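# Six arms lift marquee roof off posts onto table

## Task

Using the six table-mounted arms (bases given in the scene frame in metres, headings in degrees counter-clockwise from +x: arm1 at x=+0.29 y=+0.65 z=+0.72 heading -102; arm2 at x=-0.22 y=+0.65 z=+0.72 heading -85; arm3 at x=-0.31 y=-0.65 z=+0.72 heading +99; arm4 at x=+0.24 y=-0.65 z=+0.72 heading +83; arm5 at x=-0.70 y=-0.07 z=+0.72 heading +8; arm6 at x=+0.70 y=+0.08 z=+0.72 heading +166), lift the marquee's roof off the four posts it sits on and set it down low on the table. At the end every gripper must have released it and the arms must have backed away; the roof has to stay there without any robot support. No other object may end up displaced, leaning or toppled, and nothing rigid may be knocked or placed outside the work area.

## Robot and tools

Robots: six identical i2rt Big YAM arms, arm1 to arm6, bolted to the tabletop at the base positions listed in the task. Each has six revolute joints, a two-finger gripper and a wrist camera that, with joints 1 and 6 at zero and the hand level and pointing forward, rides on top of the hand looking toward the fingertips. Reach is roughly 1.0 m out from the joint-1 axis. Two room cameras, cam_high and cam_low, are fixed in the room.

Frame: one shared scene frame, origin on the floor, +z up; the tabletop is near z=0.72. The hand point is midway between the fingertips; its z axis runs along the fingers and the fingers close along its y axis. Per-camera calibration (intrinsics K, distortion, T_world_to_cam) is supplied and may be a few degrees and millimetres off; wrist camera poses follow the reported joints.

Tool execute_actions: argument actions is a list holding exactly one action object (or empty, which just returns state and images). The action is keyed by arm name ("arm1" ... "arm6"), each containing "joints", a dict of absolute joint targets, not offsets. Keys and ranges: joint1_rad -2.879 to 2.879 (rotates the whole arm about its base; positive is counter-clockwise seen from above; zero points along the base heading); joint2_rad 0 to 3.141 (shoulder; zero has the upper arm lying back roughly horizontal, increasing raises it and then swings it forward); joint3_rad 0 to 3.019 (elbow; zero is fully folded, increasing opens it); joint4_rad -1.692 to 1.57 (hand pitch; positive tips the fingers up); joint5_rad -1.57 to 1.57 (hand yaw; positive toward the arm's right); joint6_rad -2.094 to 2.094 (hand roll; positive clockwise viewed from behind the hand); gripper_m 0 to 0.093, fingertip gap in metres. Done tolerances are ±0.045, ±0.14, ±0.09, ±0.055, ±0.03, ±0.035 rad and ±0.003 m. You may name any subset of arms and joints; all motions start together and finish independently, and any single action is capped at 15 s. Omitted joints may still be driving toward earlier targets. An unknown key or out-of-range number rejects the whole call with no motion. Optional cameras lists which images to return (names as above, "all", null, or [] for none); the pictures line gives their order. Joints move at different rates, so the hand can sweep a wide arc between postures; very small target changes may produce no movement.

Tool wait: seconds from 0 to 10; nothing new is commanded and it returns state and images like an empty action.

Tool zoom_image: camera name and region [x0, y0, x1, y1] in pixels of that camera's most recent full image, top-left origin, at most 504 by 504.

Tool finished_scene: scene, the integer number of the current scene (1 to 2). It is final; the roof must already be resting on the table, released, with arms clear.

Reading results: joint_status reports each commanded joint's outcome. off_target means it stopped short and may still be pushing. contact_stop or time_out means the joint gave up its target and holds where it stopped, except that a timed-out joint may keep a target (capped near its position at 0.375, 0.375, 0.113, 0.225, 0.075, 0.3 rad for joints 1-6) and keep pushing, shown under on_its_own; on_its_own lists what the call did not command, and "held at" there is the held target, not the actual angle. To relieve a push, command the joint's reported position. "joint command not followed" with a cause line means a self/inter-arm clearance check blocked that arm's joint targets (its gripper target still runs); blocked joints read not_followed and may be retried on later actions. If a result reports a stop, remaining motion and finish calls in that same reply are skipped. Joints carrying load tend to sag.

Heat: holding weight, including while you deliberate, warms motors. MOTOR HOT appears from 85 °C; at 100 °C an OVER-TEMPERATURE FAULT drops that whole arm and its gripper until it cools, and its joints read limit_stop_at_motor_heat (resend targets afterwards). Keep loaded holds short.

What to avoid: arms pressing hard against each other (fails the run) or striking each other; the clearance check may react late and ignores fingers, gripper housings and wrist cameras. The arms do not stop on contact and will keep shoving hard. Avoid dropping, slipping or slamming the roof, bumping the posts or any other item, and pushing anything rigid out of the work area. Loose objects may occasionally get a small external nudge. The robot holds its last command while you compose your reply, and arms do not wait for one another.

Each tool is called as name(argument=value, ...), one argument or row to a line, values as JSON.

## Session

I'll start by looking at the scene.

execute_actions(
  actions=[],
)

Scene clock: 0.00 s.
arm1.joint_positions: joint1_rad=+0.252 joint2_rad=+0.419 joint3_rad=+0.544 joint4_rad=-1.242 joint5_rad=+0.202 joint6_rad=-0.409 gripper_m=+0.095
arm1.joint_status: not commanded
arm1.hand: x=+0.2697 y=+0.4593 z=+0.9862 quat_wxyz=(-0.053, -0.519, -0.819, +0.239) (m; scene frame)
arm2.joint_positions: joint1_rad=-0.337 joint2_rad=+0.511 joint3_rad=+0.394 joint4_rad=-0.999 joint5_rad=-0.259 joint6_rad=+0.291 gripper_m=+0.094
arm2.joint_status: not commanded
arm2.hand: x=-0.2231 y=+0.4359 z=+0.9117 quat_wxyz=(-0.248, -0.819, -0.514, +0.060) (m; scene frame)
arm3.joint_positions: joint1_rad=+0.102 joint2_rad=+0.333 joint3_rad=+0.633 joint4_rad=-1.390 joint5_rad=+0.304 joint6_rad=+0.501 gripper_m=+0.095
arm3.joint_status: not commanded
arm3.hand: x=-0.3101 y=-0.4834 z=+1.0072 quat_wxyz=(-0.228, +0.582, -0.762, -0.168) (m; scene frame)
arm4.joint_positions: joint1_rad=-0.183 joint2_rad=+0.481 joint3_rad=+0.478 joint4_rad=-1.114 joint5_rad=-0.167 joint6_rad=-0.552 gripper_m=+0.095
arm4.joint_status: not commanded
arm4.hand: x=+0.2741 y=-0.4423 z=+0.9352 quat_wxyz=(-0.174, +0.781, -0.580, -0.154) (m; scene frame)
arm5.joint_positions: joint1_rad=+0.390 joint2_rad=+0.396 joint3_rad=+0.599 joint4_rad=-1.309 joint5_rad=+0.085 joint6_rad=+0.246 gripper_m=+0.094
arm5.joint_status: not commanded
arm5.hand: x=-0.5285 y=+0.0003 z=+0.9691 quat_wxyz=(-0.224, +0.105, -0.968, -0.047) (m; scene frame)
arm6.joint_positions: joint1_rad=-0.293 joint2_rad=+0.495 joint3_rad=+0.434 joint4_rad=-1.040 joint5_rad=-0.314 joint6_rad=-0.191 gripper_m=+0.094
arm6.joint_status: not commanded
arm6.hand: x=+0.4935 y=+0.1415 z=+0.9264 quat_wxyz=(+0.063, +0.952, -0.128, -0.272) (m; scene frame)
pictures: arm1_cam_wrist, arm2_cam_wrist, arm3_cam_wrist, arm4_cam_wrist, arm5_cam_wrist, arm6_cam_wrist, cam_high, cam_low
Images, in order (width x height): arm1_cam_wrist 504x504, arm2_cam_wrist 504x504, arm3_cam_wrist 504x504, arm4_cam_wrist 504x504, arm5_cam_wrist 504x504, arm6_cam_wrist 504x504, cam_high 504x504, cam_low 504x504.

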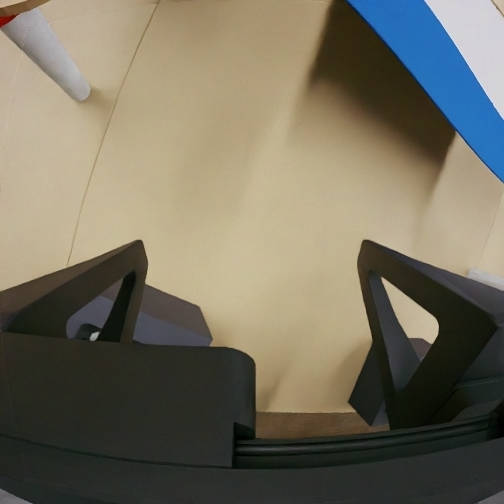

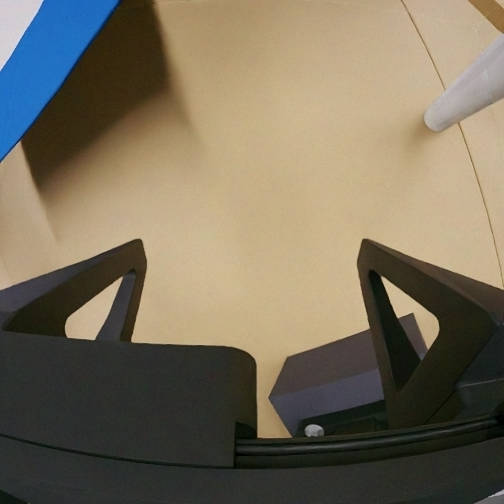

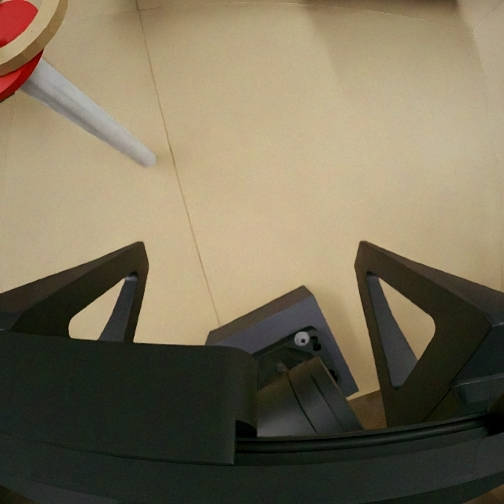

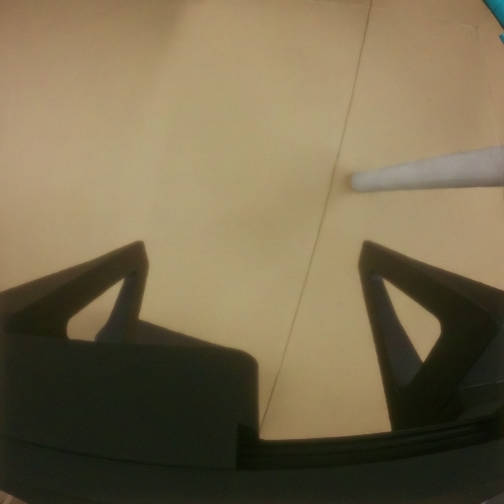

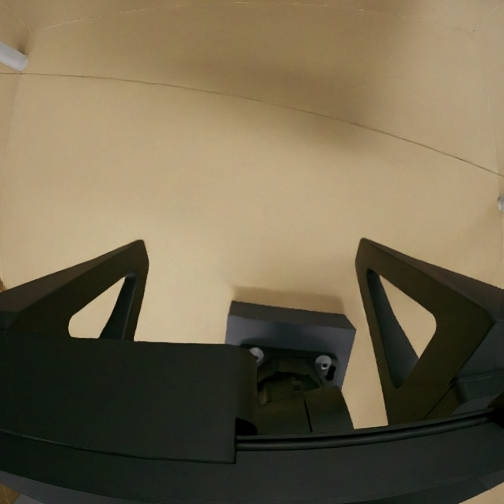

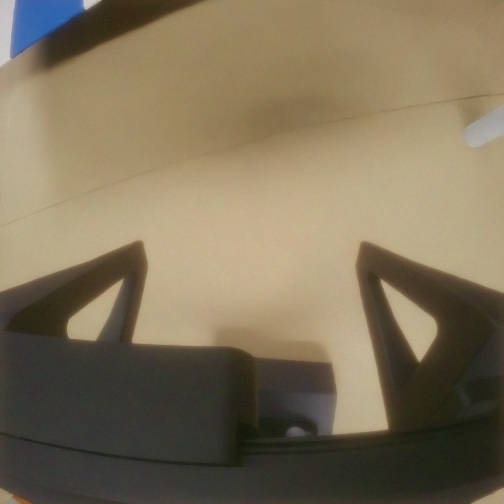

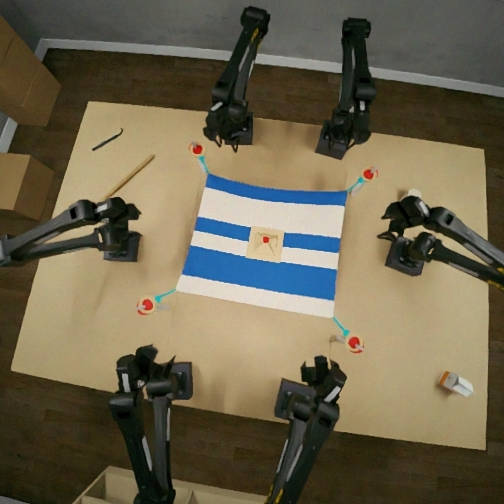

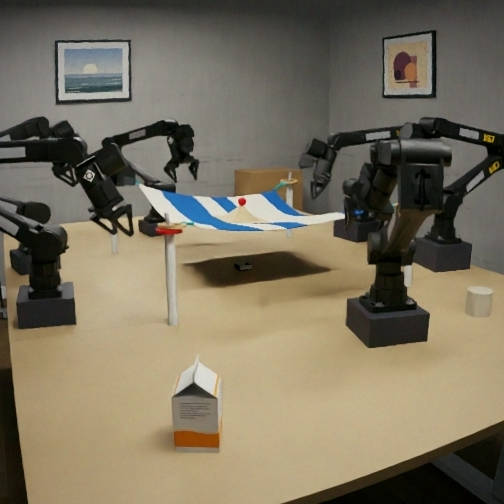

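zoom_image(
  camera="cam_high",
  region=[120, 120, 400, 370],
)

zoom_image(
  camera="cam_low",
  region=[80, 150, 430, 340],
)

Region (120, 120, 400, 370) of cam_high's 504x504 image, scaled by 1.800, with more detail than that image has; it fills the top 450 rows of this view, and the rest is white.

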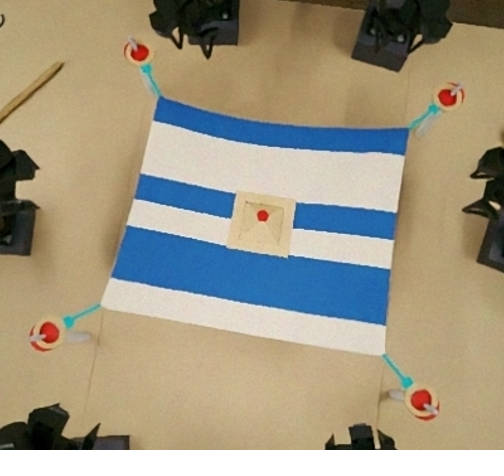

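Region (80, 150, 430, 340) of cam_low's 504x504 image, scaled by 1.440, with more detail than that image has; it fills the top 274 rows of this view, and the rest is white.

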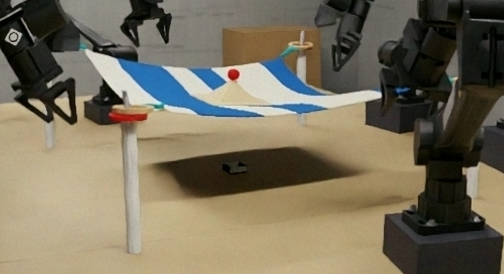

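zoom_image(
  camera="cam_low",
  region=[130, 190, 230, 260],
)

zoom_image(
  camera="cam_high",
  region=[310, 300, 380, 370],
)

zoom_image(
  camera="cam_low",
  region=[180, 160, 320, 290],
)

Region (130, 190, 230, 260) of cam_low's 504x504 image, scaled by 5.040, with more detail than that image has; it fills the top 353 rows of this view, and the rest is white.

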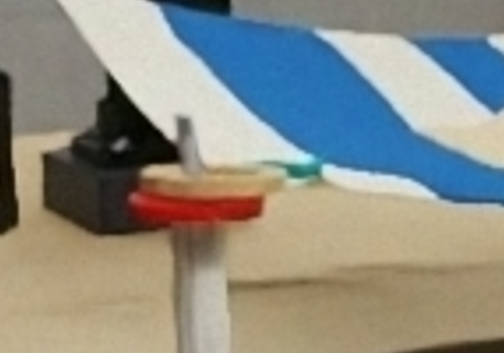

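Region (310, 300, 380, 370) of cam_high's 504x504 image, scaled by 7.200, with more detail than that image has.

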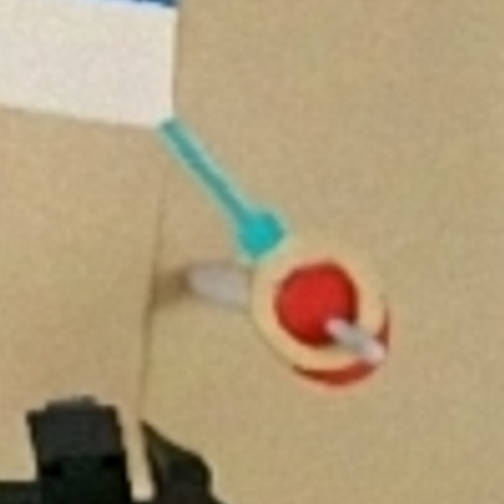

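Region (180, 160, 320, 290) of cam_low's 504x504 image, scaled by 3.600, with more detail than that image has; it fills the top 468 rows of this view, and the rest is white.

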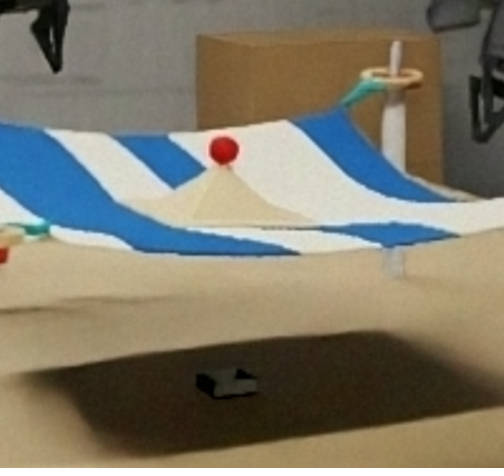

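zoom_image(
  camera="arm3_cam_wrist",
  region=[0, 0, 200, 200],
)

zoom_image(
  camera="cam_high",
  region=[120, 270, 190, 330],
)

zoom_image(
  camera="cam_high",
  region=[170, 130, 240, 190],
)

zoom_image(
  camera="cam_high",
  region=[330, 150, 400, 210],
)

Region (0, 0, 200, 200) of arm3_cam_wrist's 504x504 image, scaled by 2.520, with more detail than that image has.

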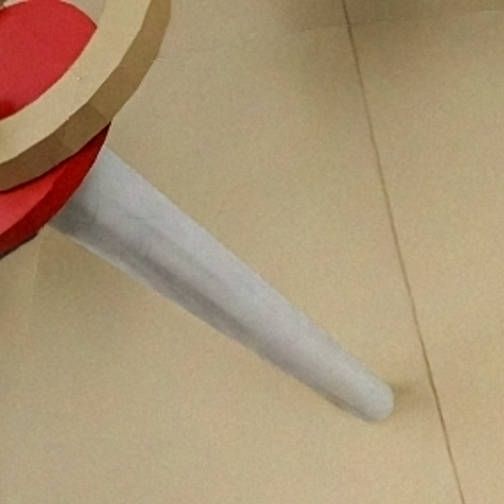

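Region (120, 270, 190, 330) of cam_high's 504x504 image, scaled by 7.200, with more detail than that image has; it fills the top 432 rows of this view, and the rest is white.

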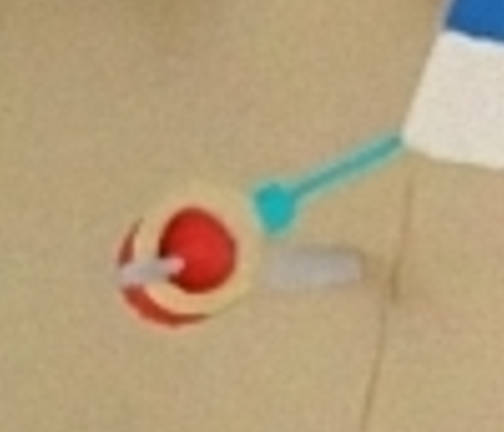

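Region (170, 130, 240, 190) of cam_high's 504x504 image, scaled by 7.200, with more detail than that image has; it fills the top 432 rows of this view, and the rest is white.

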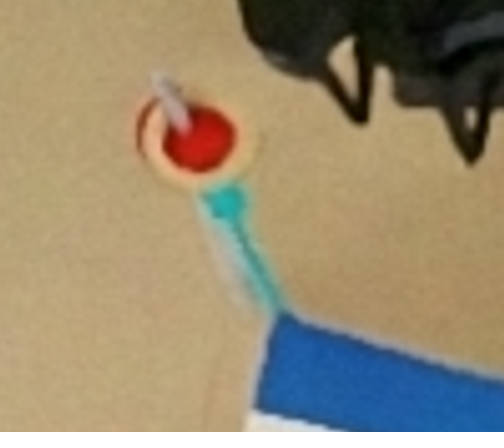

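Region (330, 150, 400, 210) of cam_high's 504x504 image, scaled by 7.200, with more detail than that image has; it fills the top 432 rows of this view, and the rest is white.

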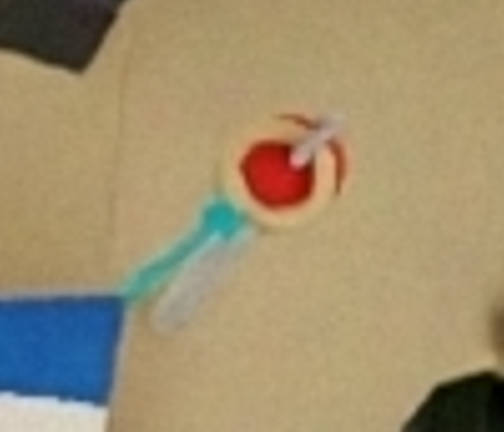

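execute_actions(
  actions=[
    {"arm1": {"joints": {"joint2_rad": 0.72, "joint3_rad": 1.10, "joint4_rad": -1.65, "joint5_rad": 0.0}}, "arm2": {"joints": {"joint2_rad": 0.80, "joint3_rad": 1.00, "joint4_rad": -1.65, "joint5_rad": 0.0}}, "arm3": {"joints": {"joint2_rad": 0.65, "joint3_rad": 1.15, "joint4_rad": -1.65, "joint5_rad": 0.0}}, "arm4": {"joints": {"joint2_rad": 0.78, "joint3_rad": 1.05, "joint4_rad": -1.65, "joint5_rad": 0.0}}, "arm5": {"joints": {"joint2_rad": 0.90}}, "arm6": {"joints": {"joint3_rad": 1.0}}},
  ],
  cameras=["cam_low"],
)

Scene clock: 16.20 s.
arm1.joint_positions: joint1_rad=+0.252 joint2_rad=+0.718 joint3_rad=+1.052 joint4_rad=-1.639 joint5_rad=+0.004 joint6_rad=-0.409 gripper_m=+0.095
arm1.joint_status: all done
arm1.hand: x=+0.3042 y=+0.4443 z=+1.1287 quat_wxyz=(-0.078, -0.510, -0.850, +0.108) (m; scene frame)
arm2.joint_positions: joint1_rad=-0.337 joint2_rad=+0.801 joint3_rad=+0.961 joint4_rad=-1.636 joint5_rad=-0.004 joint6_rad=+0.291 gripper_m=+0.094
arm2.joint_status: all done
arm2.hand: x=-0.2649 y=+0.4469 z=+1.0635 quat_wxyz=(-0.035, -0.862, -0.505, +0.031) (m; scene frame)
arm3.joint_positions: joint1_rad=+0.102 joint2_rad=+0.651 joint3_rad=+1.106 joint4_rad=-1.631 joint5_rad=+0.004 joint6_rad=+0.501 gripper_m=+0.095
arm3.joint_status: all done
arm3.hand: x=-0.3704 y=-0.4642 z=+1.1419 quat_wxyz=(-0.079, +0.623, -0.756, -0.186) (m; scene frame)
arm4.joint_positions: joint1_rad=-0.183 joint2_rad=+0.781 joint3_rad=+0.994 joint4_rad=-1.633 joint5_rad=-0.005 joint6_rad=-0.552 gripper_m=+0.095
arm4.joint_status: all done
arm4.hand: x=+0.3029 y=-0.4440 z=+1.0719 quat_wxyz=(-0.062, +0.790, -0.609, -0.027) (m; scene frame)
arm5.joint_positions: joint1_rad=+0.390 joint2_rad=+0.893 joint3_rad=+0.599 joint4_rad=-1.309 joint5_rad=+0.085 joint6_rad=+0.246 gripper_m=+0.094
arm5.joint_status: all done
arm5.hand: x=-0.5187 y=+0.0066 z=+0.8843 quat_wxyz=(+0.006, +0.119, -0.992, +0.041) (m; scene frame)
arm6.joint_positions: joint1_rad=-0.293 joint2_rad=+0.494 joint3_rad=+0.952 joint4_rad=-1.040 joint5_rad=-0.314 joint6_rad=-0.191 gripper_m=+0.094
arm6.joint_status: all done
arm6.hand: x=+0.4504 y=+0.1689 z=+1.1995 quat_wxyz=(-0.035, +0.868, -0.076, -0.490) (m; scene frame)
pictures: cam_low
Images, in order (width x height): cam_low 504x504.

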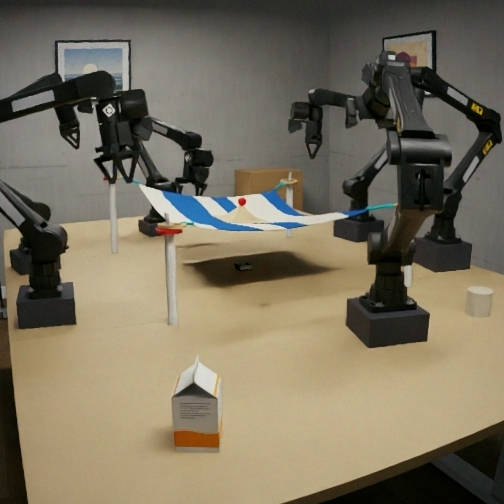

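execute_actions(
  actions=[
    {"arm1": {"joints": {"joint1_rad": 0.47, "joint2_rad": 1.07, "joint3_rad": 1.265, "joint4_rad": -1.67, "joint6_rad": 1.10}}, "arm2": {"joints": {"joint1_rad": -0.394, "joint2_rad": 1.10, "joint3_rad": 1.265, "joint4_rad": -1.67, "joint6_rad": -1.04}}, "arm3": {"joints": {"joint1_rad": -0.024, "joint2_rad": 1.15, "joint3_rad": 1.445, "joint4_rad": -1.67, "joint6_rad": 1.02}}, "arm4": {"joints": {"joint1_rad": -0.21, "joint2_rad": 1.15, "joint3_rad": 1.32, "joint4_rad": -1.67, "joint6_rad": -1.18}}, "arm5": {"joints": {"joint3_rad": 1.15}}, "arm6": {"joints": {"joint4_rad": -0.45}}},
  ],
  cameras=["arm1_cam_wrist", "arm2_cam_wrist", "arm3_cam_wrist", "arm4_cam_wrist", "cam_low"],
)

Scene clock: 24.37 s.
arm1.joint_positions: joint1_rad=+0.468 joint2_rad=+1.075 joint3_rad=+1.228 joint4_rad=-1.665 joint5_rad=+0.003 joint6_rad=+1.088 gripper_m=+0.095
arm1.joint_status: all done
arm1.hand: x=+0.3739 y=+0.3696 z=+1.1190 quat_wxyz=(-0.031, -0.924, -0.380, +0.002) (m; scene frame)
arm2.joint_positions: joint1_rad=-0.390 joint2_rad=+1.104 joint3_rad=+1.221 joint4_rad=-1.661 joint5_rad=-0.004 joint6_rad=-1.029 gripper_m=+0.094
arm2.joint_status: all done
arm2.hand: x=-0.3002 y=+0.3623 z=+1.0951 quat_wxyz=(-0.003, -0.397, -0.918, +0.012) (m; scene frame)
arm3.joint_positions: joint1_rad=-0.020 joint2_rad=+1.151 joint3_rad=+1.406 joint4_rad=-1.657 joint5_rad=+0.002 joint6_rad=+1.011 gripper_m=+0.095
arm3.joint_status: all done
arm3.hand: x=-0.3735 y=-0.3200 z=+1.1467 quat_wxyz=(-0.020, +0.364, -0.927, -0.088) (m; scene frame)
arm4.joint_positions: joint1_rad=-0.200 joint2_rad=+1.162 joint3_rad=+1.263 joint4_rad=-1.658 joint5_rad=-0.004 joint6_rad=-1.172 gripper_m=+0.095
arm4.joint_status: all done
arm4.hand: x=+0.3391 y=-0.3438 z=+1.0847 quat_wxyz=(+0.002, +0.937, -0.348, -0.003) (m; scene frame)
arm5.joint_positions: joint1_rad=+0.390 joint2_rad=+0.893 joint3_rad=+1.109 joint4_rad=-1.309 joint5_rad=+0.085 joint6_rad=+0.246 gripper_m=+0.094
arm5.joint_status: all done
arm5.hand: x=-0.4024 y=+0.0646 z=+1.1031 quat_wxyz=(-0.230, +0.104, -0.966, -0.050) (m; scene frame)
arm6.joint_positions: joint1_rad=-0.293 joint2_rad=+0.494 joint3_rad=+0.952 joint4_rad=-0.470 joint5_rad=-0.314 joint6_rad=-0.191 gripper_m=+0.094
arm6.joint_status: all done
arm6.hand: x=+0.4175 y=+0.1893 z=+1.3274 quat_wxyz=(-0.140, +0.709, -0.013, -0.691) (m; scene frame)
pictures: arm1_cam_wrist, arm2_cam_wrist, arm3_cam_wrist, arm4_cam_wrist, cam_low
camera_calibration (this result's frames):
arm1_cam_wrist: T_world_to_cam=[[-0.702953, 0.709315, -0.0522467, 0.0628237], [0.565295, 0.601781, 0.564182, -1.05957], [0.431623, 0.367058, -0.823996, 0.745973], [0, 0, 0, 1]] pos_world=[0.321153, 0.319253, 1.21575]
arm2_cam_wrist: T_world_to_cam=[[-0.7301, -0.682906, 0.0243463, 0.00404424], [-0.545425, 0.603841, 0.581282, -1.01661], [-0.411662, 0.411115, -0.813338, 0.73833], [0, 0, 0, 1]] pos_world=[-0.24759, 0.313095, 1.19135]
arm3_cam_wrist: T_world_to_cam=[[0.682558, -0.719619, -0.127522, 0.169058], [-0.584469, -0.642245, 0.4959, -0.987111], [-0.43876, -0.263948, -0.858965, 0.859265], [0, 0, 0, 1]] pos_world=[-0.315317, -0.285509, 1.24915]
arm4_cam_wrist: T_world_to_cam=[[0.657471, 0.753449, -0.00674785, 0.040512], [0.61869, -0.534724, 0.57558, -1.01123], [0.430062, -0.382602, -0.817718, 0.731698], [0, 0, 0, 1]] pos_world=[0.284328, -0.291304, 1.18064]
Images, in order (width x height): arm1_cam_wrist 504x504, arm2_cam_wrist 504x504, arm3_cam_wrist 504x504, arm4_cam_wrist 504x504, cam_low 504x504.

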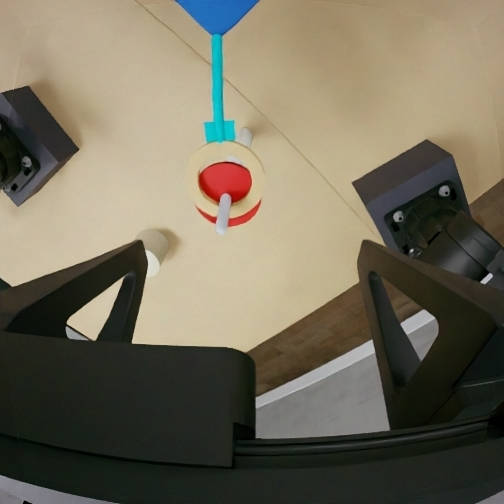

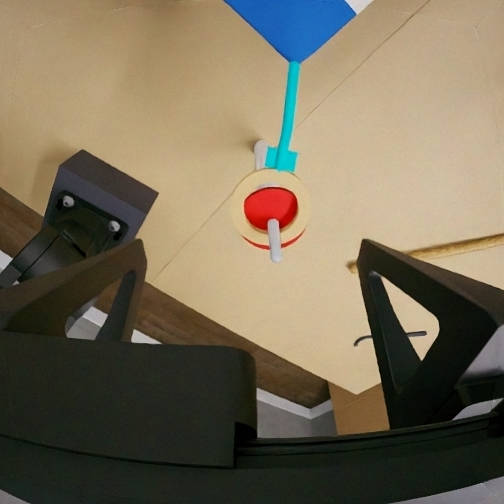

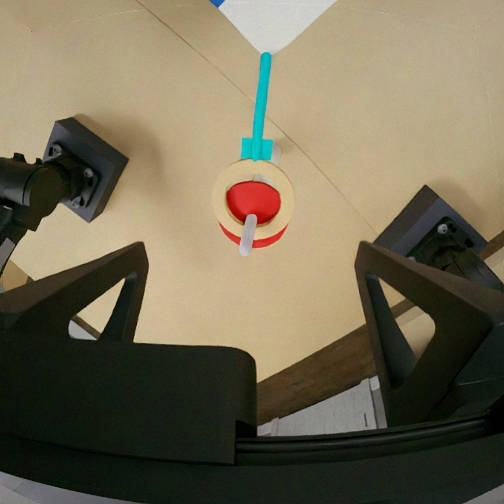

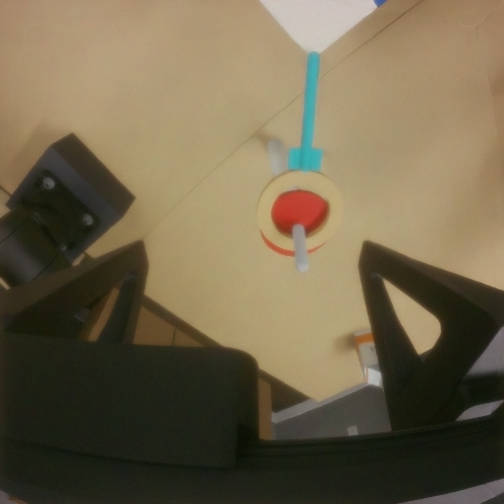

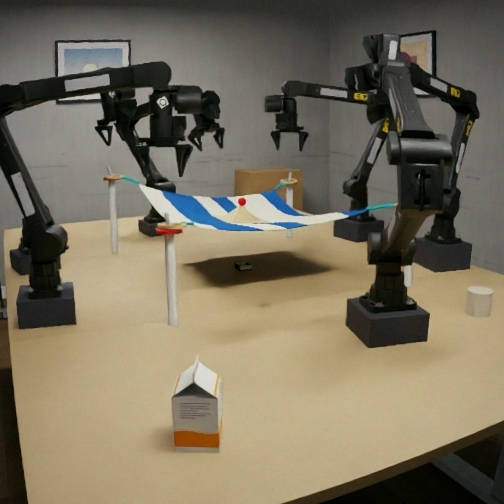

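zoom_image(
  camera="arm3_cam_wrist",
  region=[180, 110, 340, 270],
)

zoom_image(
  camera="cam_low",
  region=[85, 150, 165, 210],
)

Region (180, 110, 340, 270) of arm3_cam_wrist's 504x504 image, scaled by 3.150, with more detail than that image has.

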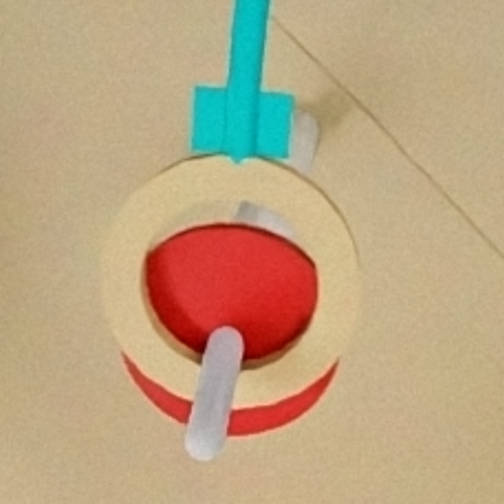

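Region (85, 150, 165, 210) of cam_low's 504x504 image, scaled by 6.300, with more detail than that image has; it fills the top 378 rows of this view, and the rest is white.

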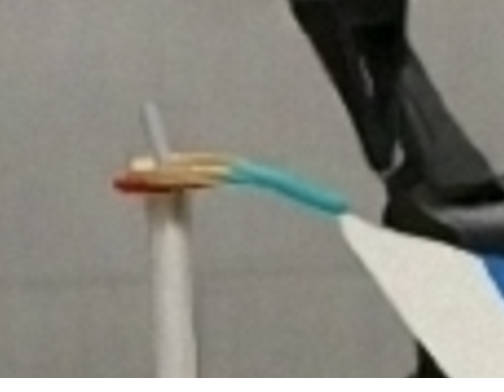

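zoom_image(
  camera="arm1_cam_wrist",
  region=[150, 90, 310, 250],
)

zoom_image(
  camera="arm2_cam_wrist",
  region=[190, 120, 350, 280],
)

zoom_image(
  camera="arm4_cam_wrist",
  region=[220, 120, 380, 280],
)

Region (150, 90, 310, 250) of arm1_cam_wrist's 504x504 image, scaled by 3.150, with more detail than that image has.

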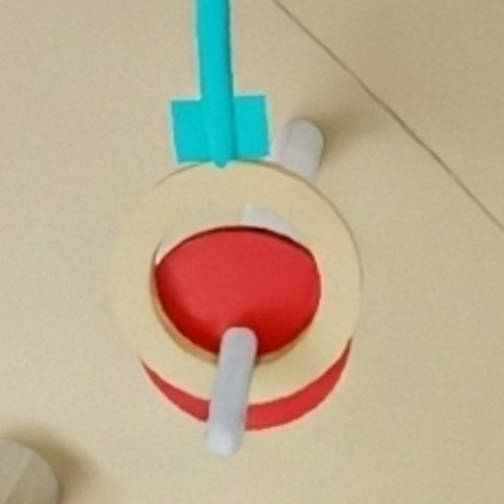

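Region (190, 120, 350, 280) of arm2_cam_wrist's 504x504 image, scaled by 3.150, with more detail than that image has.

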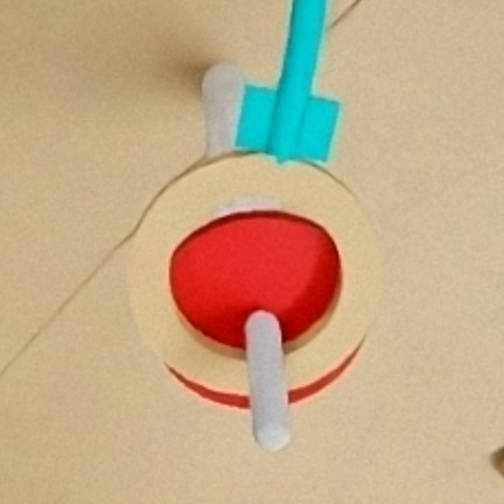

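Region (220, 120, 380, 280) of arm4_cam_wrist's 504x504 image, scaled by 3.150, with more detail than that image has.

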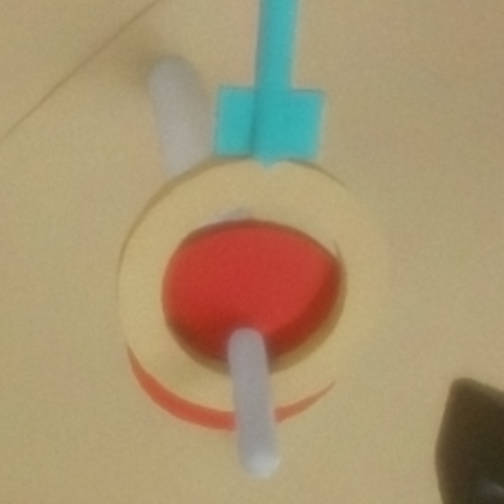

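execute_actions(
  actions=[
    {"arm1": {"joints": {"joint1_rad": 0.444, "joint2_rad": 1.22, "joint3_rad": 1.105, "joint4_rad": -1.421, "joint6_rad": 1.03, "gripper_m": 0.05}}, "arm2": {"joints": {"joint1_rad": -0.441, "joint2_rad": 1.174, "joint3_rad": 1.046, "joint4_rad": -1.409, "joint6_rad": -0.91, "gripper_m": 0.05}}, "arm3": {"joints": {"joint1_rad": -0.065, "joint2_rad": 1.277, "joint3_rad": 1.302, "joint4_rad": -1.563, "joint6_rad": 1.03, "gripper_m": 0.05}}, "arm4": {"joints": {"joint1_rad": -0.22, "joint2_rad": 1.27, "joint3_rad": 1.19, "joint4_rad": -1.445, "joint6_rad": -1.155, "gripper_m": 0.05}}, "arm5": {"joints": {"joint2_rad": 0.5, "joint3_rad": 0.7}}, "arm6": {"joints": {"joint3_rad": 0.6, "joint4_rad": -1.0}}},
  ],
  cameras=["arm1_cam_wrist", "arm2_cam_wrist", "arm3_cam_wrist", "arm4_cam_wrist", "cam_low"],
)

Scene clock: 39.13 s.
arm1.joint_positions: joint1_rad=+0.449 joint2_rad=+1.227 joint3_rad=+1.085 joint4_rad=-1.433 joint5_rad=+0.002 joint6_rad=+1.042 gripper_m=+0.050
arm1.joint_status: all done
arm1.hand: x=+0.3803 y=+0.3279 z=+1.0204 quat_wxyz=(+0.001, -0.920, -0.393, -0.001) (m; scene frame)
arm2.joint_positions: joint1_rad=-0.439 joint2_rad=+1.178 joint3_rad=+1.037 joint4_rad=-1.424 joint5_rad=-0.003 joint6_rad=-0.921 gripper_m=+0.050
arm2.joint_status: all done
arm2.hand: x=-0.3209 y=+0.3466 z=+1.0040 quat_wxyz=(-0.001, -0.467, -0.884, +0.001) (m; scene frame)
arm3.joint_positions: joint1_rad=-0.060 joint2_rad=+1.282 joint3_rad=+1.302 joint4_rad=-1.579 joint5_rad=+0.002 joint6_rad=+1.021 gripper_m=+0.050
arm3.joint_status: all done
arm3.hand: x=-0.3631 y=-0.2935 z=+1.0636 quat_wxyz=(-0.006, +0.341, -0.940, -0.011) (m; scene frame)
arm4.joint_positions: joint1_rad=-0.209 joint2_rad=+1.283 joint3_rad=+1.190 joint4_rad=-1.463 joint5_rad=-0.004 joint6_rad=-1.163 gripper_m=+0.050
arm4.joint_status: all done
arm4.hand: x=+0.3560 y=-0.3016 z=+1.0182 quat_wxyz=(+0.001, +0.934, -0.356, -0.003) (m; scene frame)
arm5.joint_positions: joint1_rad=+0.390 joint2_rad=+0.503 joint3_rad=+0.705 joint4_rad=-1.308 joint5_rad=+0.085 joint6_rad=+0.246 gripper_m=+0.094
arm5.joint_status: all done
arm5.hand: x=-0.5067 y=+0.0112 z=+1.0017 quat_wxyz=(-0.224, +0.105, -0.968, -0.047) (m; scene frame)
arm6.joint_positions: joint1_rad=-0.287 joint2_rad=+0.501 joint3_rad=+0.598 joint4_rad=-0.992 joint5_rad=-0.317 joint6_rad=-0.191 gripper_m=+0.094
arm6.joint_status: all done
arm6.hand: x=+0.4578 y=+0.1610 z=+1.0149 quat_wxyz=(+0.027, +0.926, -0.104, -0.361) (m; scene frame)
pictures: arm1_cam_wrist, arm2_cam_wrist, arm3_cam_wrist, arm4_cam_wrist, cam_low
camera_calibration (this result's frames):
arm1_cam_wrist: T_world_to_cam=[[-0.722308, 0.691561, 0.0039031, 0.0476907], [0.560295, 0.581879, 0.589479, -0.999902], [0.40539, 0.427972, -0.807774, 0.650719], [0, 0, 0, 1]] pos_world=[0.330893, 0.270351, 1.11487]
arm2_cam_wrist: T_world_to_cam=[[-0.827712, -0.561113, 0.00670379, -0.0753679], [-0.449661, 0.670358, 0.590275, -0.966814], [-0.335705, 0.485564, -0.807174, 0.654567], [0, 0, 0, 1]] pos_world=[-0.27738, 0.287988, 1.09954]
arm3_cam_wrist: T_world_to_cam=[[0.645994, -0.763331, 0.00410992, 0.00426716], [-0.627746, -0.528172, 0.571813, -0.985764], [-0.434312, -0.371968, -0.820374, 0.728307], [0, 0, 0, 1]] pos_world=[-0.305253, -0.246489, 1.16114]
arm4_cam_wrist: T_world_to_cam=[[0.670597, 0.741805, -0.0049997, -0.012833], [0.608782, -0.546468, 0.575115, -0.960419], [0.423891, -0.388714, -0.818057, 0.686871], [0, 0, 0, 1]] pos_world=[0.302134, -0.248322, 1.11419]
Images, in order (width x height): arm1_cam_wrist 504x504, arm2_cam_wrist 504x504, arm3_cam_wrist 504x504, arm4_cam_wrist 504x504, cam_low 504x504.

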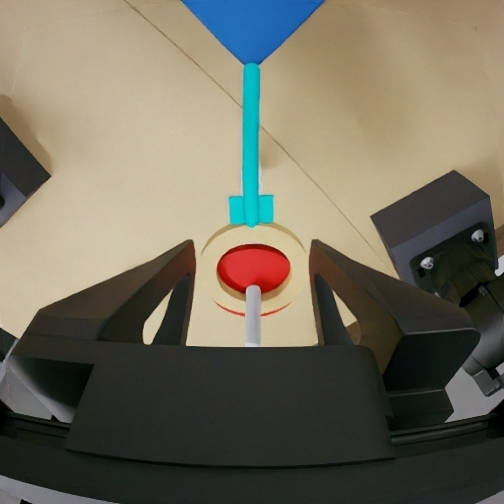

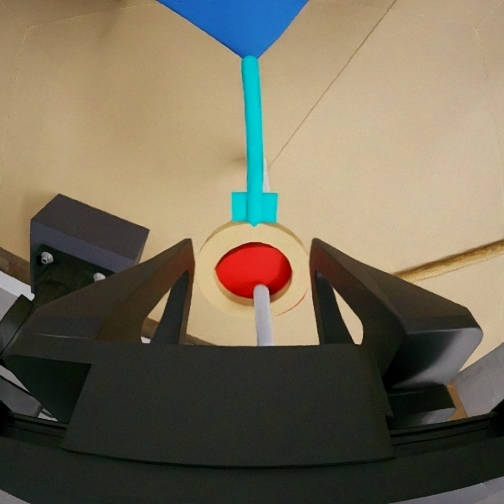

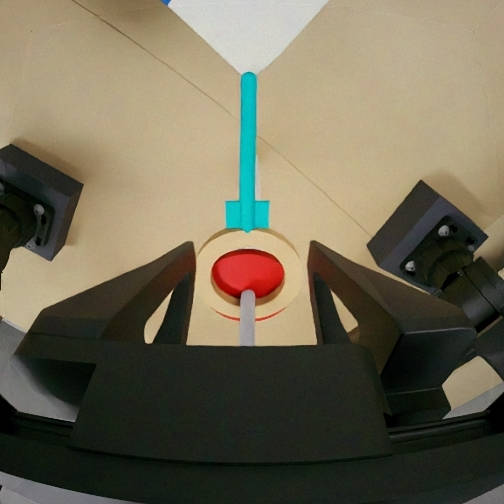

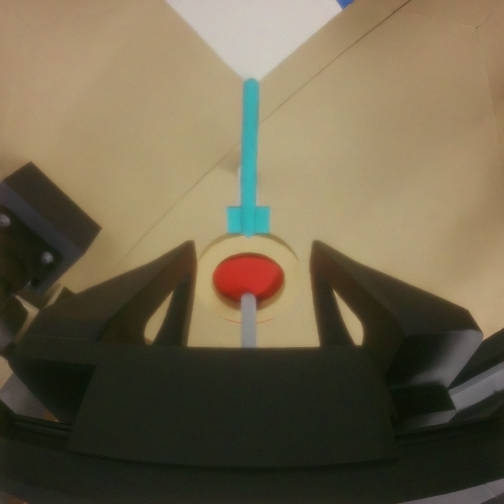

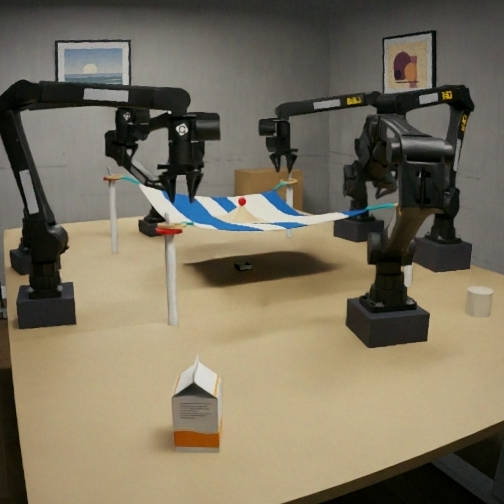

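zoom_image(
  camera="arm1_cam_wrist",
  region=[170, 170, 340, 340],
)

zoom_image(
  camera="arm2_cam_wrist",
  region=[170, 170, 340, 340],
)

zoom_image(
  camera="arm3_cam_wrist",
  region=[170, 170, 340, 340],
)

zoom_image(
  camera="arm4_cam_wrist",
  region=[170, 170, 340, 340],
)

Region (170, 170, 340, 340) of arm1_cam_wrist's 504x504 image, scaled by 2.965, with more detail than that image has.

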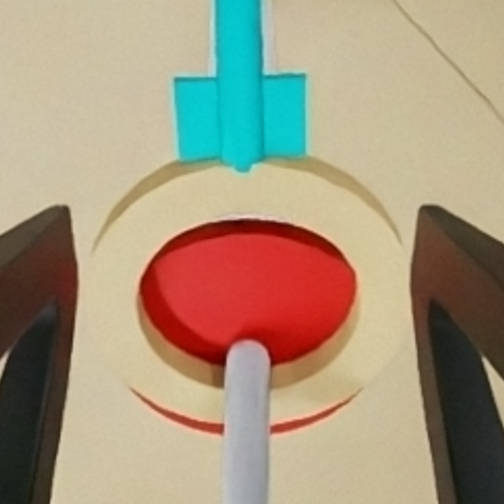

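Region (170, 170, 340, 340) of arm2_cam_wrist's 504x504 image, scaled by 2.965, with more detail than that image has.

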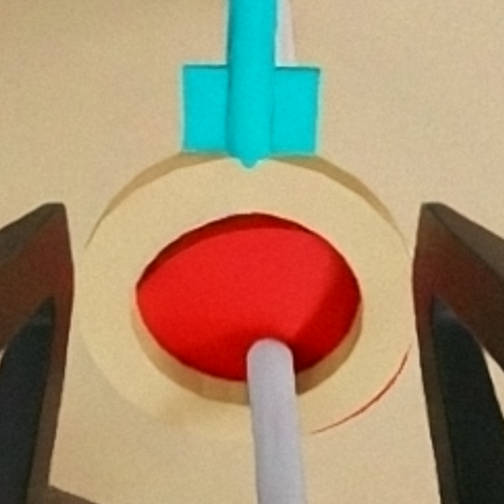

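Region (170, 170, 340, 340) of arm3_cam_wrist's 504x504 image, scaled by 2.965, with more detail than that image has.

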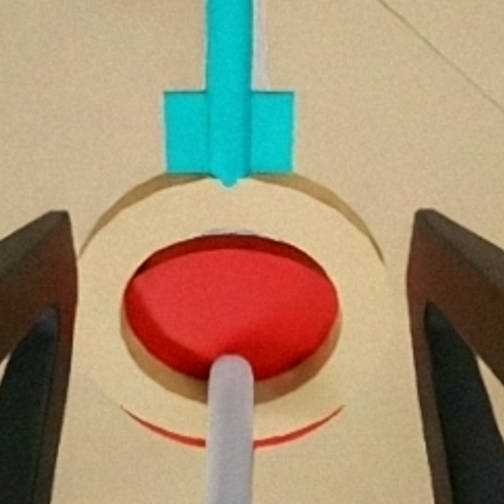

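Region (170, 170, 340, 340) of arm4_cam_wrist's 504x504 image, scaled by 2.965, with more detail than that image has.

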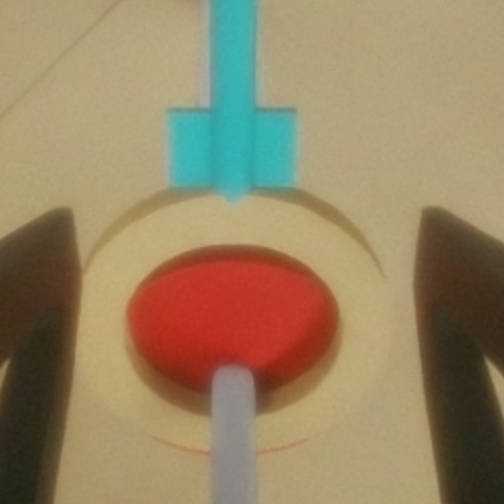

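execute_actions(
  actions=[
    {"arm1": {"joints": {"joint1_rad": 0.581, "joint2_rad": 1.19, "joint3_rad": 0.981, "joint4_rad": -1.325, "joint6_rad": 1.18, "gripper_m": 0.092}}, "arm2": {"joints": {"joint1_rad": -0.570, "joint2_rad": 1.12, "joint3_rad": 0.922, "joint4_rad": -1.346, "joint6_rad": -1.265, "gripper_m": 0.092}}, "arm3": {"joints": {"joint1_rad": 0.063, "joint2_rad": 1.226, "joint3_rad": 1.1635, "joint4_rad": -1.489, "joint6_rad": 1.148, "gripper_m": 0.092}}, "arm4": {"joints": {"joint1_rad": -0.356, "joint2_rad": 1.252, "joint3_rad": 1.063, "joint4_rad": -1.356, "joint6_rad": -1.309, "gripper_m": 0.092}}},
  ],
  cameras=["arm1_cam_wrist", "arm2_cam_wrist", "arm3_cam_wrist", "arm4_cam_wrist", "cam_low"],
)

Scene clock: 49.63 s.
arm1.joint_positions: joint1_rad=+0.585 joint2_rad=+1.189 joint3_rad=+0.979 joint4_rad=-1.338 joint5_rad=+0.001 joint6_rad=+1.168 gripper_m=+0.092
arm1.joint_status: all done
arm1.hand: x=+0.4187 y=+0.3542 z=+0.9924 quat_wxyz=(-0.013, -0.918, -0.397, -0.001) (m; scene frame)
arm2.joint_positions: joint1_rad=-0.574 joint2_rad=+1.124 joint3_rad=+0.918 joint4_rad=-1.362 joint5_rad=-0.002 joint6_rad=-1.254 gripper_m=+0.092
arm2.joint_status: all done
arm2.hand: x=-0.3500 y=+0.3856 z=+0.9749 quat_wxyz=(+0.000, -0.378, -0.926, +0.001) (m; scene frame)
arm3.joint_positions: joint1_rad=+0.069 joint2_rad=+1.224 joint3_rad=+1.171 joint4_rad=-1.507 joint5_rad=+0.002 joint6_rad=+1.139 gripper_m=+0.092
arm3.joint_status: all done
arm3.hand: x=-0.4030 y=-0.3249 z=+1.0323 quat_wxyz=(-0.004, +0.347, -0.938, -0.011) (m; scene frame)
arm4.joint_positions: joint1_rad=-0.357 joint2_rad=+1.256 joint3_rad=+1.067 joint4_rad=-1.374 joint5_rad=-0.002 joint6_rad=-1.301 gripper_m=+0.092
arm4.joint_status: all done
arm4.hand: x=+0.3980 y=-0.3386 z=+0.9807 quat_wxyz=(+0.004, +0.932, -0.361, -0.001) (m; scene frame)
arm5.joint_positions: joint1_rad=+0.390 joint2_rad=+0.503 joint3_rad=+0.705 joint4_rad=-1.308 joint5_rad=+0.085 joint6_rad=+0.246 gripper_m=+0.094
arm5.joint_status: not commanded
arm5.hand: x=-0.5067 y=+0.0112 z=+1.0017 quat_wxyz=(-0.224, +0.105, -0.968, -0.047) (m; scene frame)
arm6.joint_positions: joint1_rad=-0.287 joint2_rad=+0.501 joint3_rad=+0.598 joint4_rad=-0.992 joint5_rad=-0.317 joint6_rad=-0.191 gripper_m=+0.094
arm6.joint_status: not commanded
arm6.hand: x=+0.4578 y=+0.1610 z=+1.0149 quat_wxyz=(+0.027, +0.926, -0.104, -0.361) (m; scene frame)
pictures: arm1_cam_wrist, arm2_cam_wrist, arm3_cam_wrist, arm4_cam_wrist, cam_low
camera_calibration (this result's frames):
arm1_cam_wrist: T_world_to_cam=[[-0.728695, 0.684484, -0.0220264, 0.0881835], [0.548081, 0.602163, 0.580523, -1.0134], [0.410622, 0.410952, -0.813946, 0.611234], [0, 0, 0, 1]] pos_world=[0.368698, 0.298684, 1.08776]
arm2_cam_wrist: T_world_to_cam=[[-0.701711, -0.712432, 0.00655484, 0.0251691], [-0.571286, 0.568139, 0.592326, -0.993985], [-0.425716, 0.411897, -0.805672, 0.597804], [0, 0, 0, 1]] pos_world=[-0.295694, 0.336419, 1.07023]
arm3_cam_wrist: T_world_to_cam=[[0.65501, -0.755609, 0.00400783, 0.0124749], [-0.620451, -0.534804, 0.573607, -1.01061], [-0.431279, -0.378205, -0.819121, 0.671516], [0, 0, 0, 1]] pos_world=[-0.345591, -0.277079, 1.12969]
arm4_cam_wrist: T_world_to_cam=[[0.678462, 0.734562, -0.0103963, -0.0140447], [0.602425, -0.548207, 0.580132, -0.987541], [0.420443, -0.399861, -0.814456, 0.618069], [0, 0, 0, 1]] pos_world=[0.344585, -0.283918, 1.07615]
Images, in order (width x height): arm1_cam_wrist 504x504, arm2_cam_wrist 504x504, arm3_cam_wrist 504x504, arm4_cam_wrist 504x504, cam_low 504x504.

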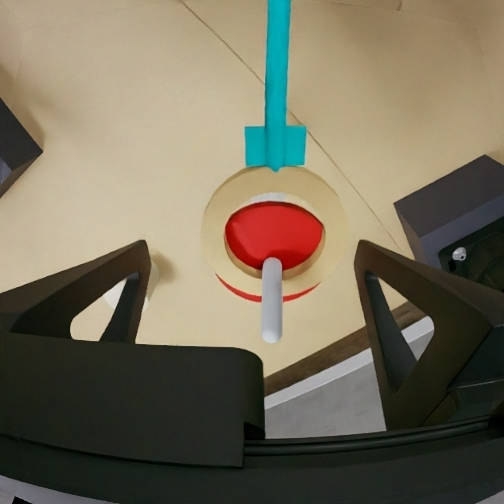

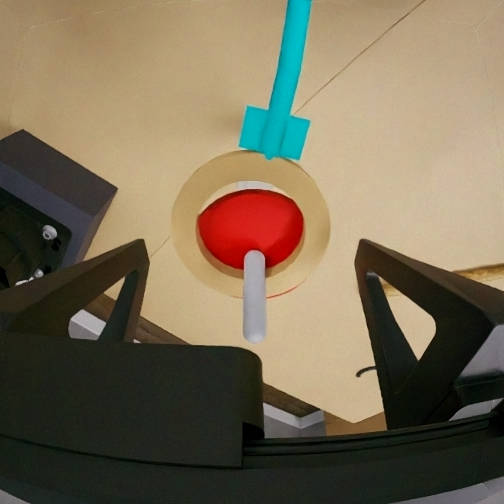

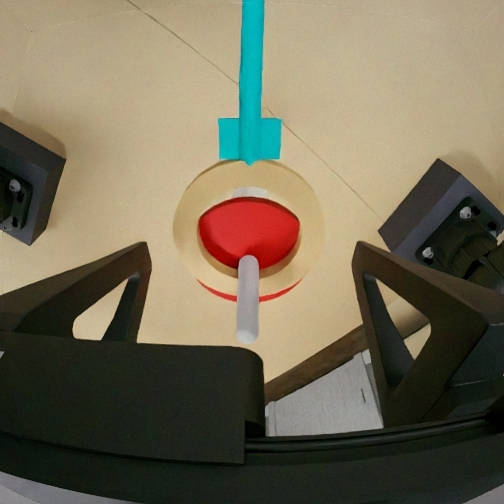

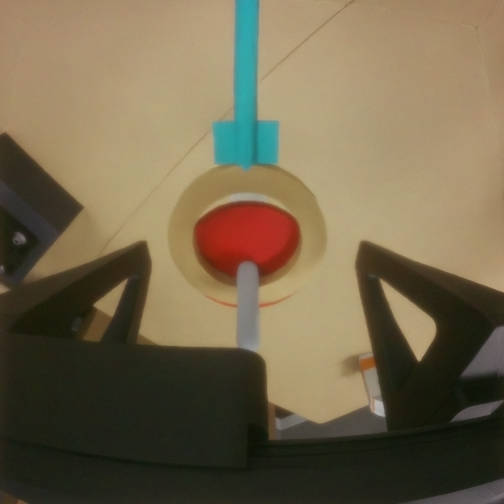

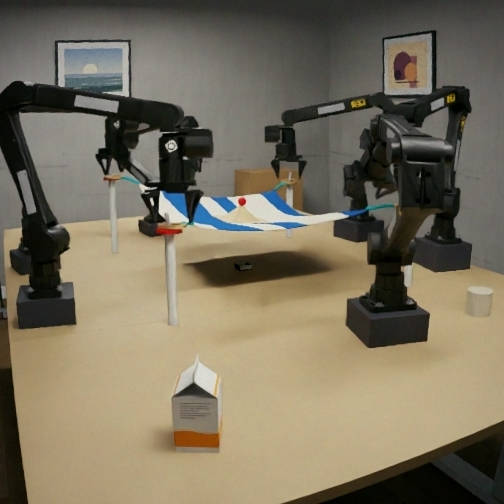

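zoom_image(
  camera="arm1_cam_wrist",
  region=[130, 110, 380, 360],
)

zoom_image(
  camera="arm2_cam_wrist",
  region=[130, 110, 380, 360],
)

zoom_image(
  camera="arm3_cam_wrist",
  region=[130, 110, 380, 360],
)

zoom_image(
  camera="arm4_cam_wrist",
  region=[130, 110, 380, 360],
)

Region (130, 110, 380, 360) of arm1_cam_wrist's 504x504 image, scaled by 2.016, with more detail than that image has.

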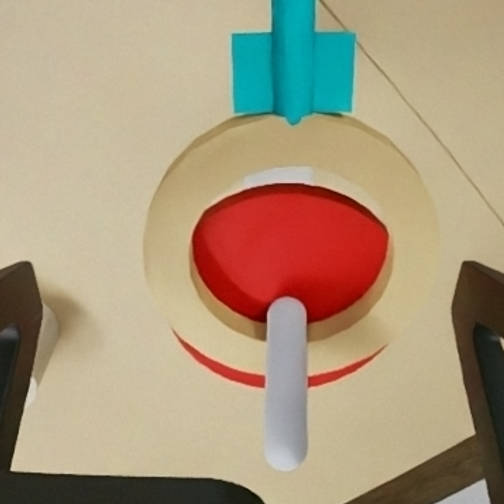

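Region (130, 110, 380, 360) of arm2_cam_wrist's 504x504 image, scaled by 2.016, with more detail than that image has.

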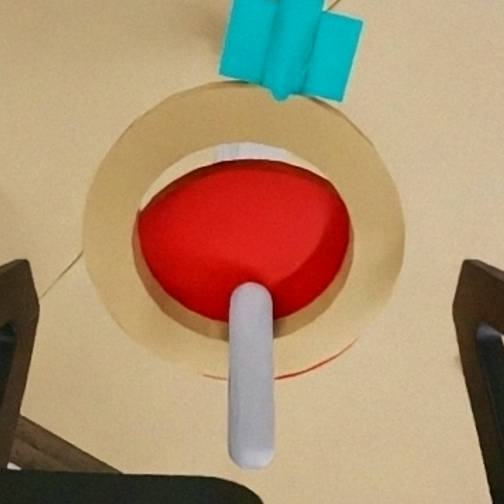

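Region (130, 110, 380, 360) of arm3_cam_wrist's 504x504 image, scaled by 2.016, with more detail than that image has.

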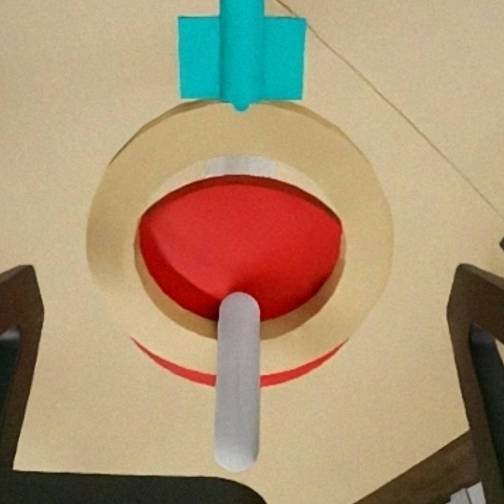

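Region (130, 110, 380, 360) of arm4_cam_wrist's 504x504 image, scaled by 2.016, with more detail than that image has.

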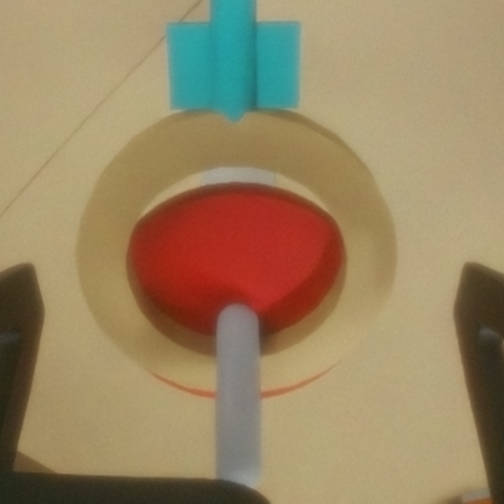

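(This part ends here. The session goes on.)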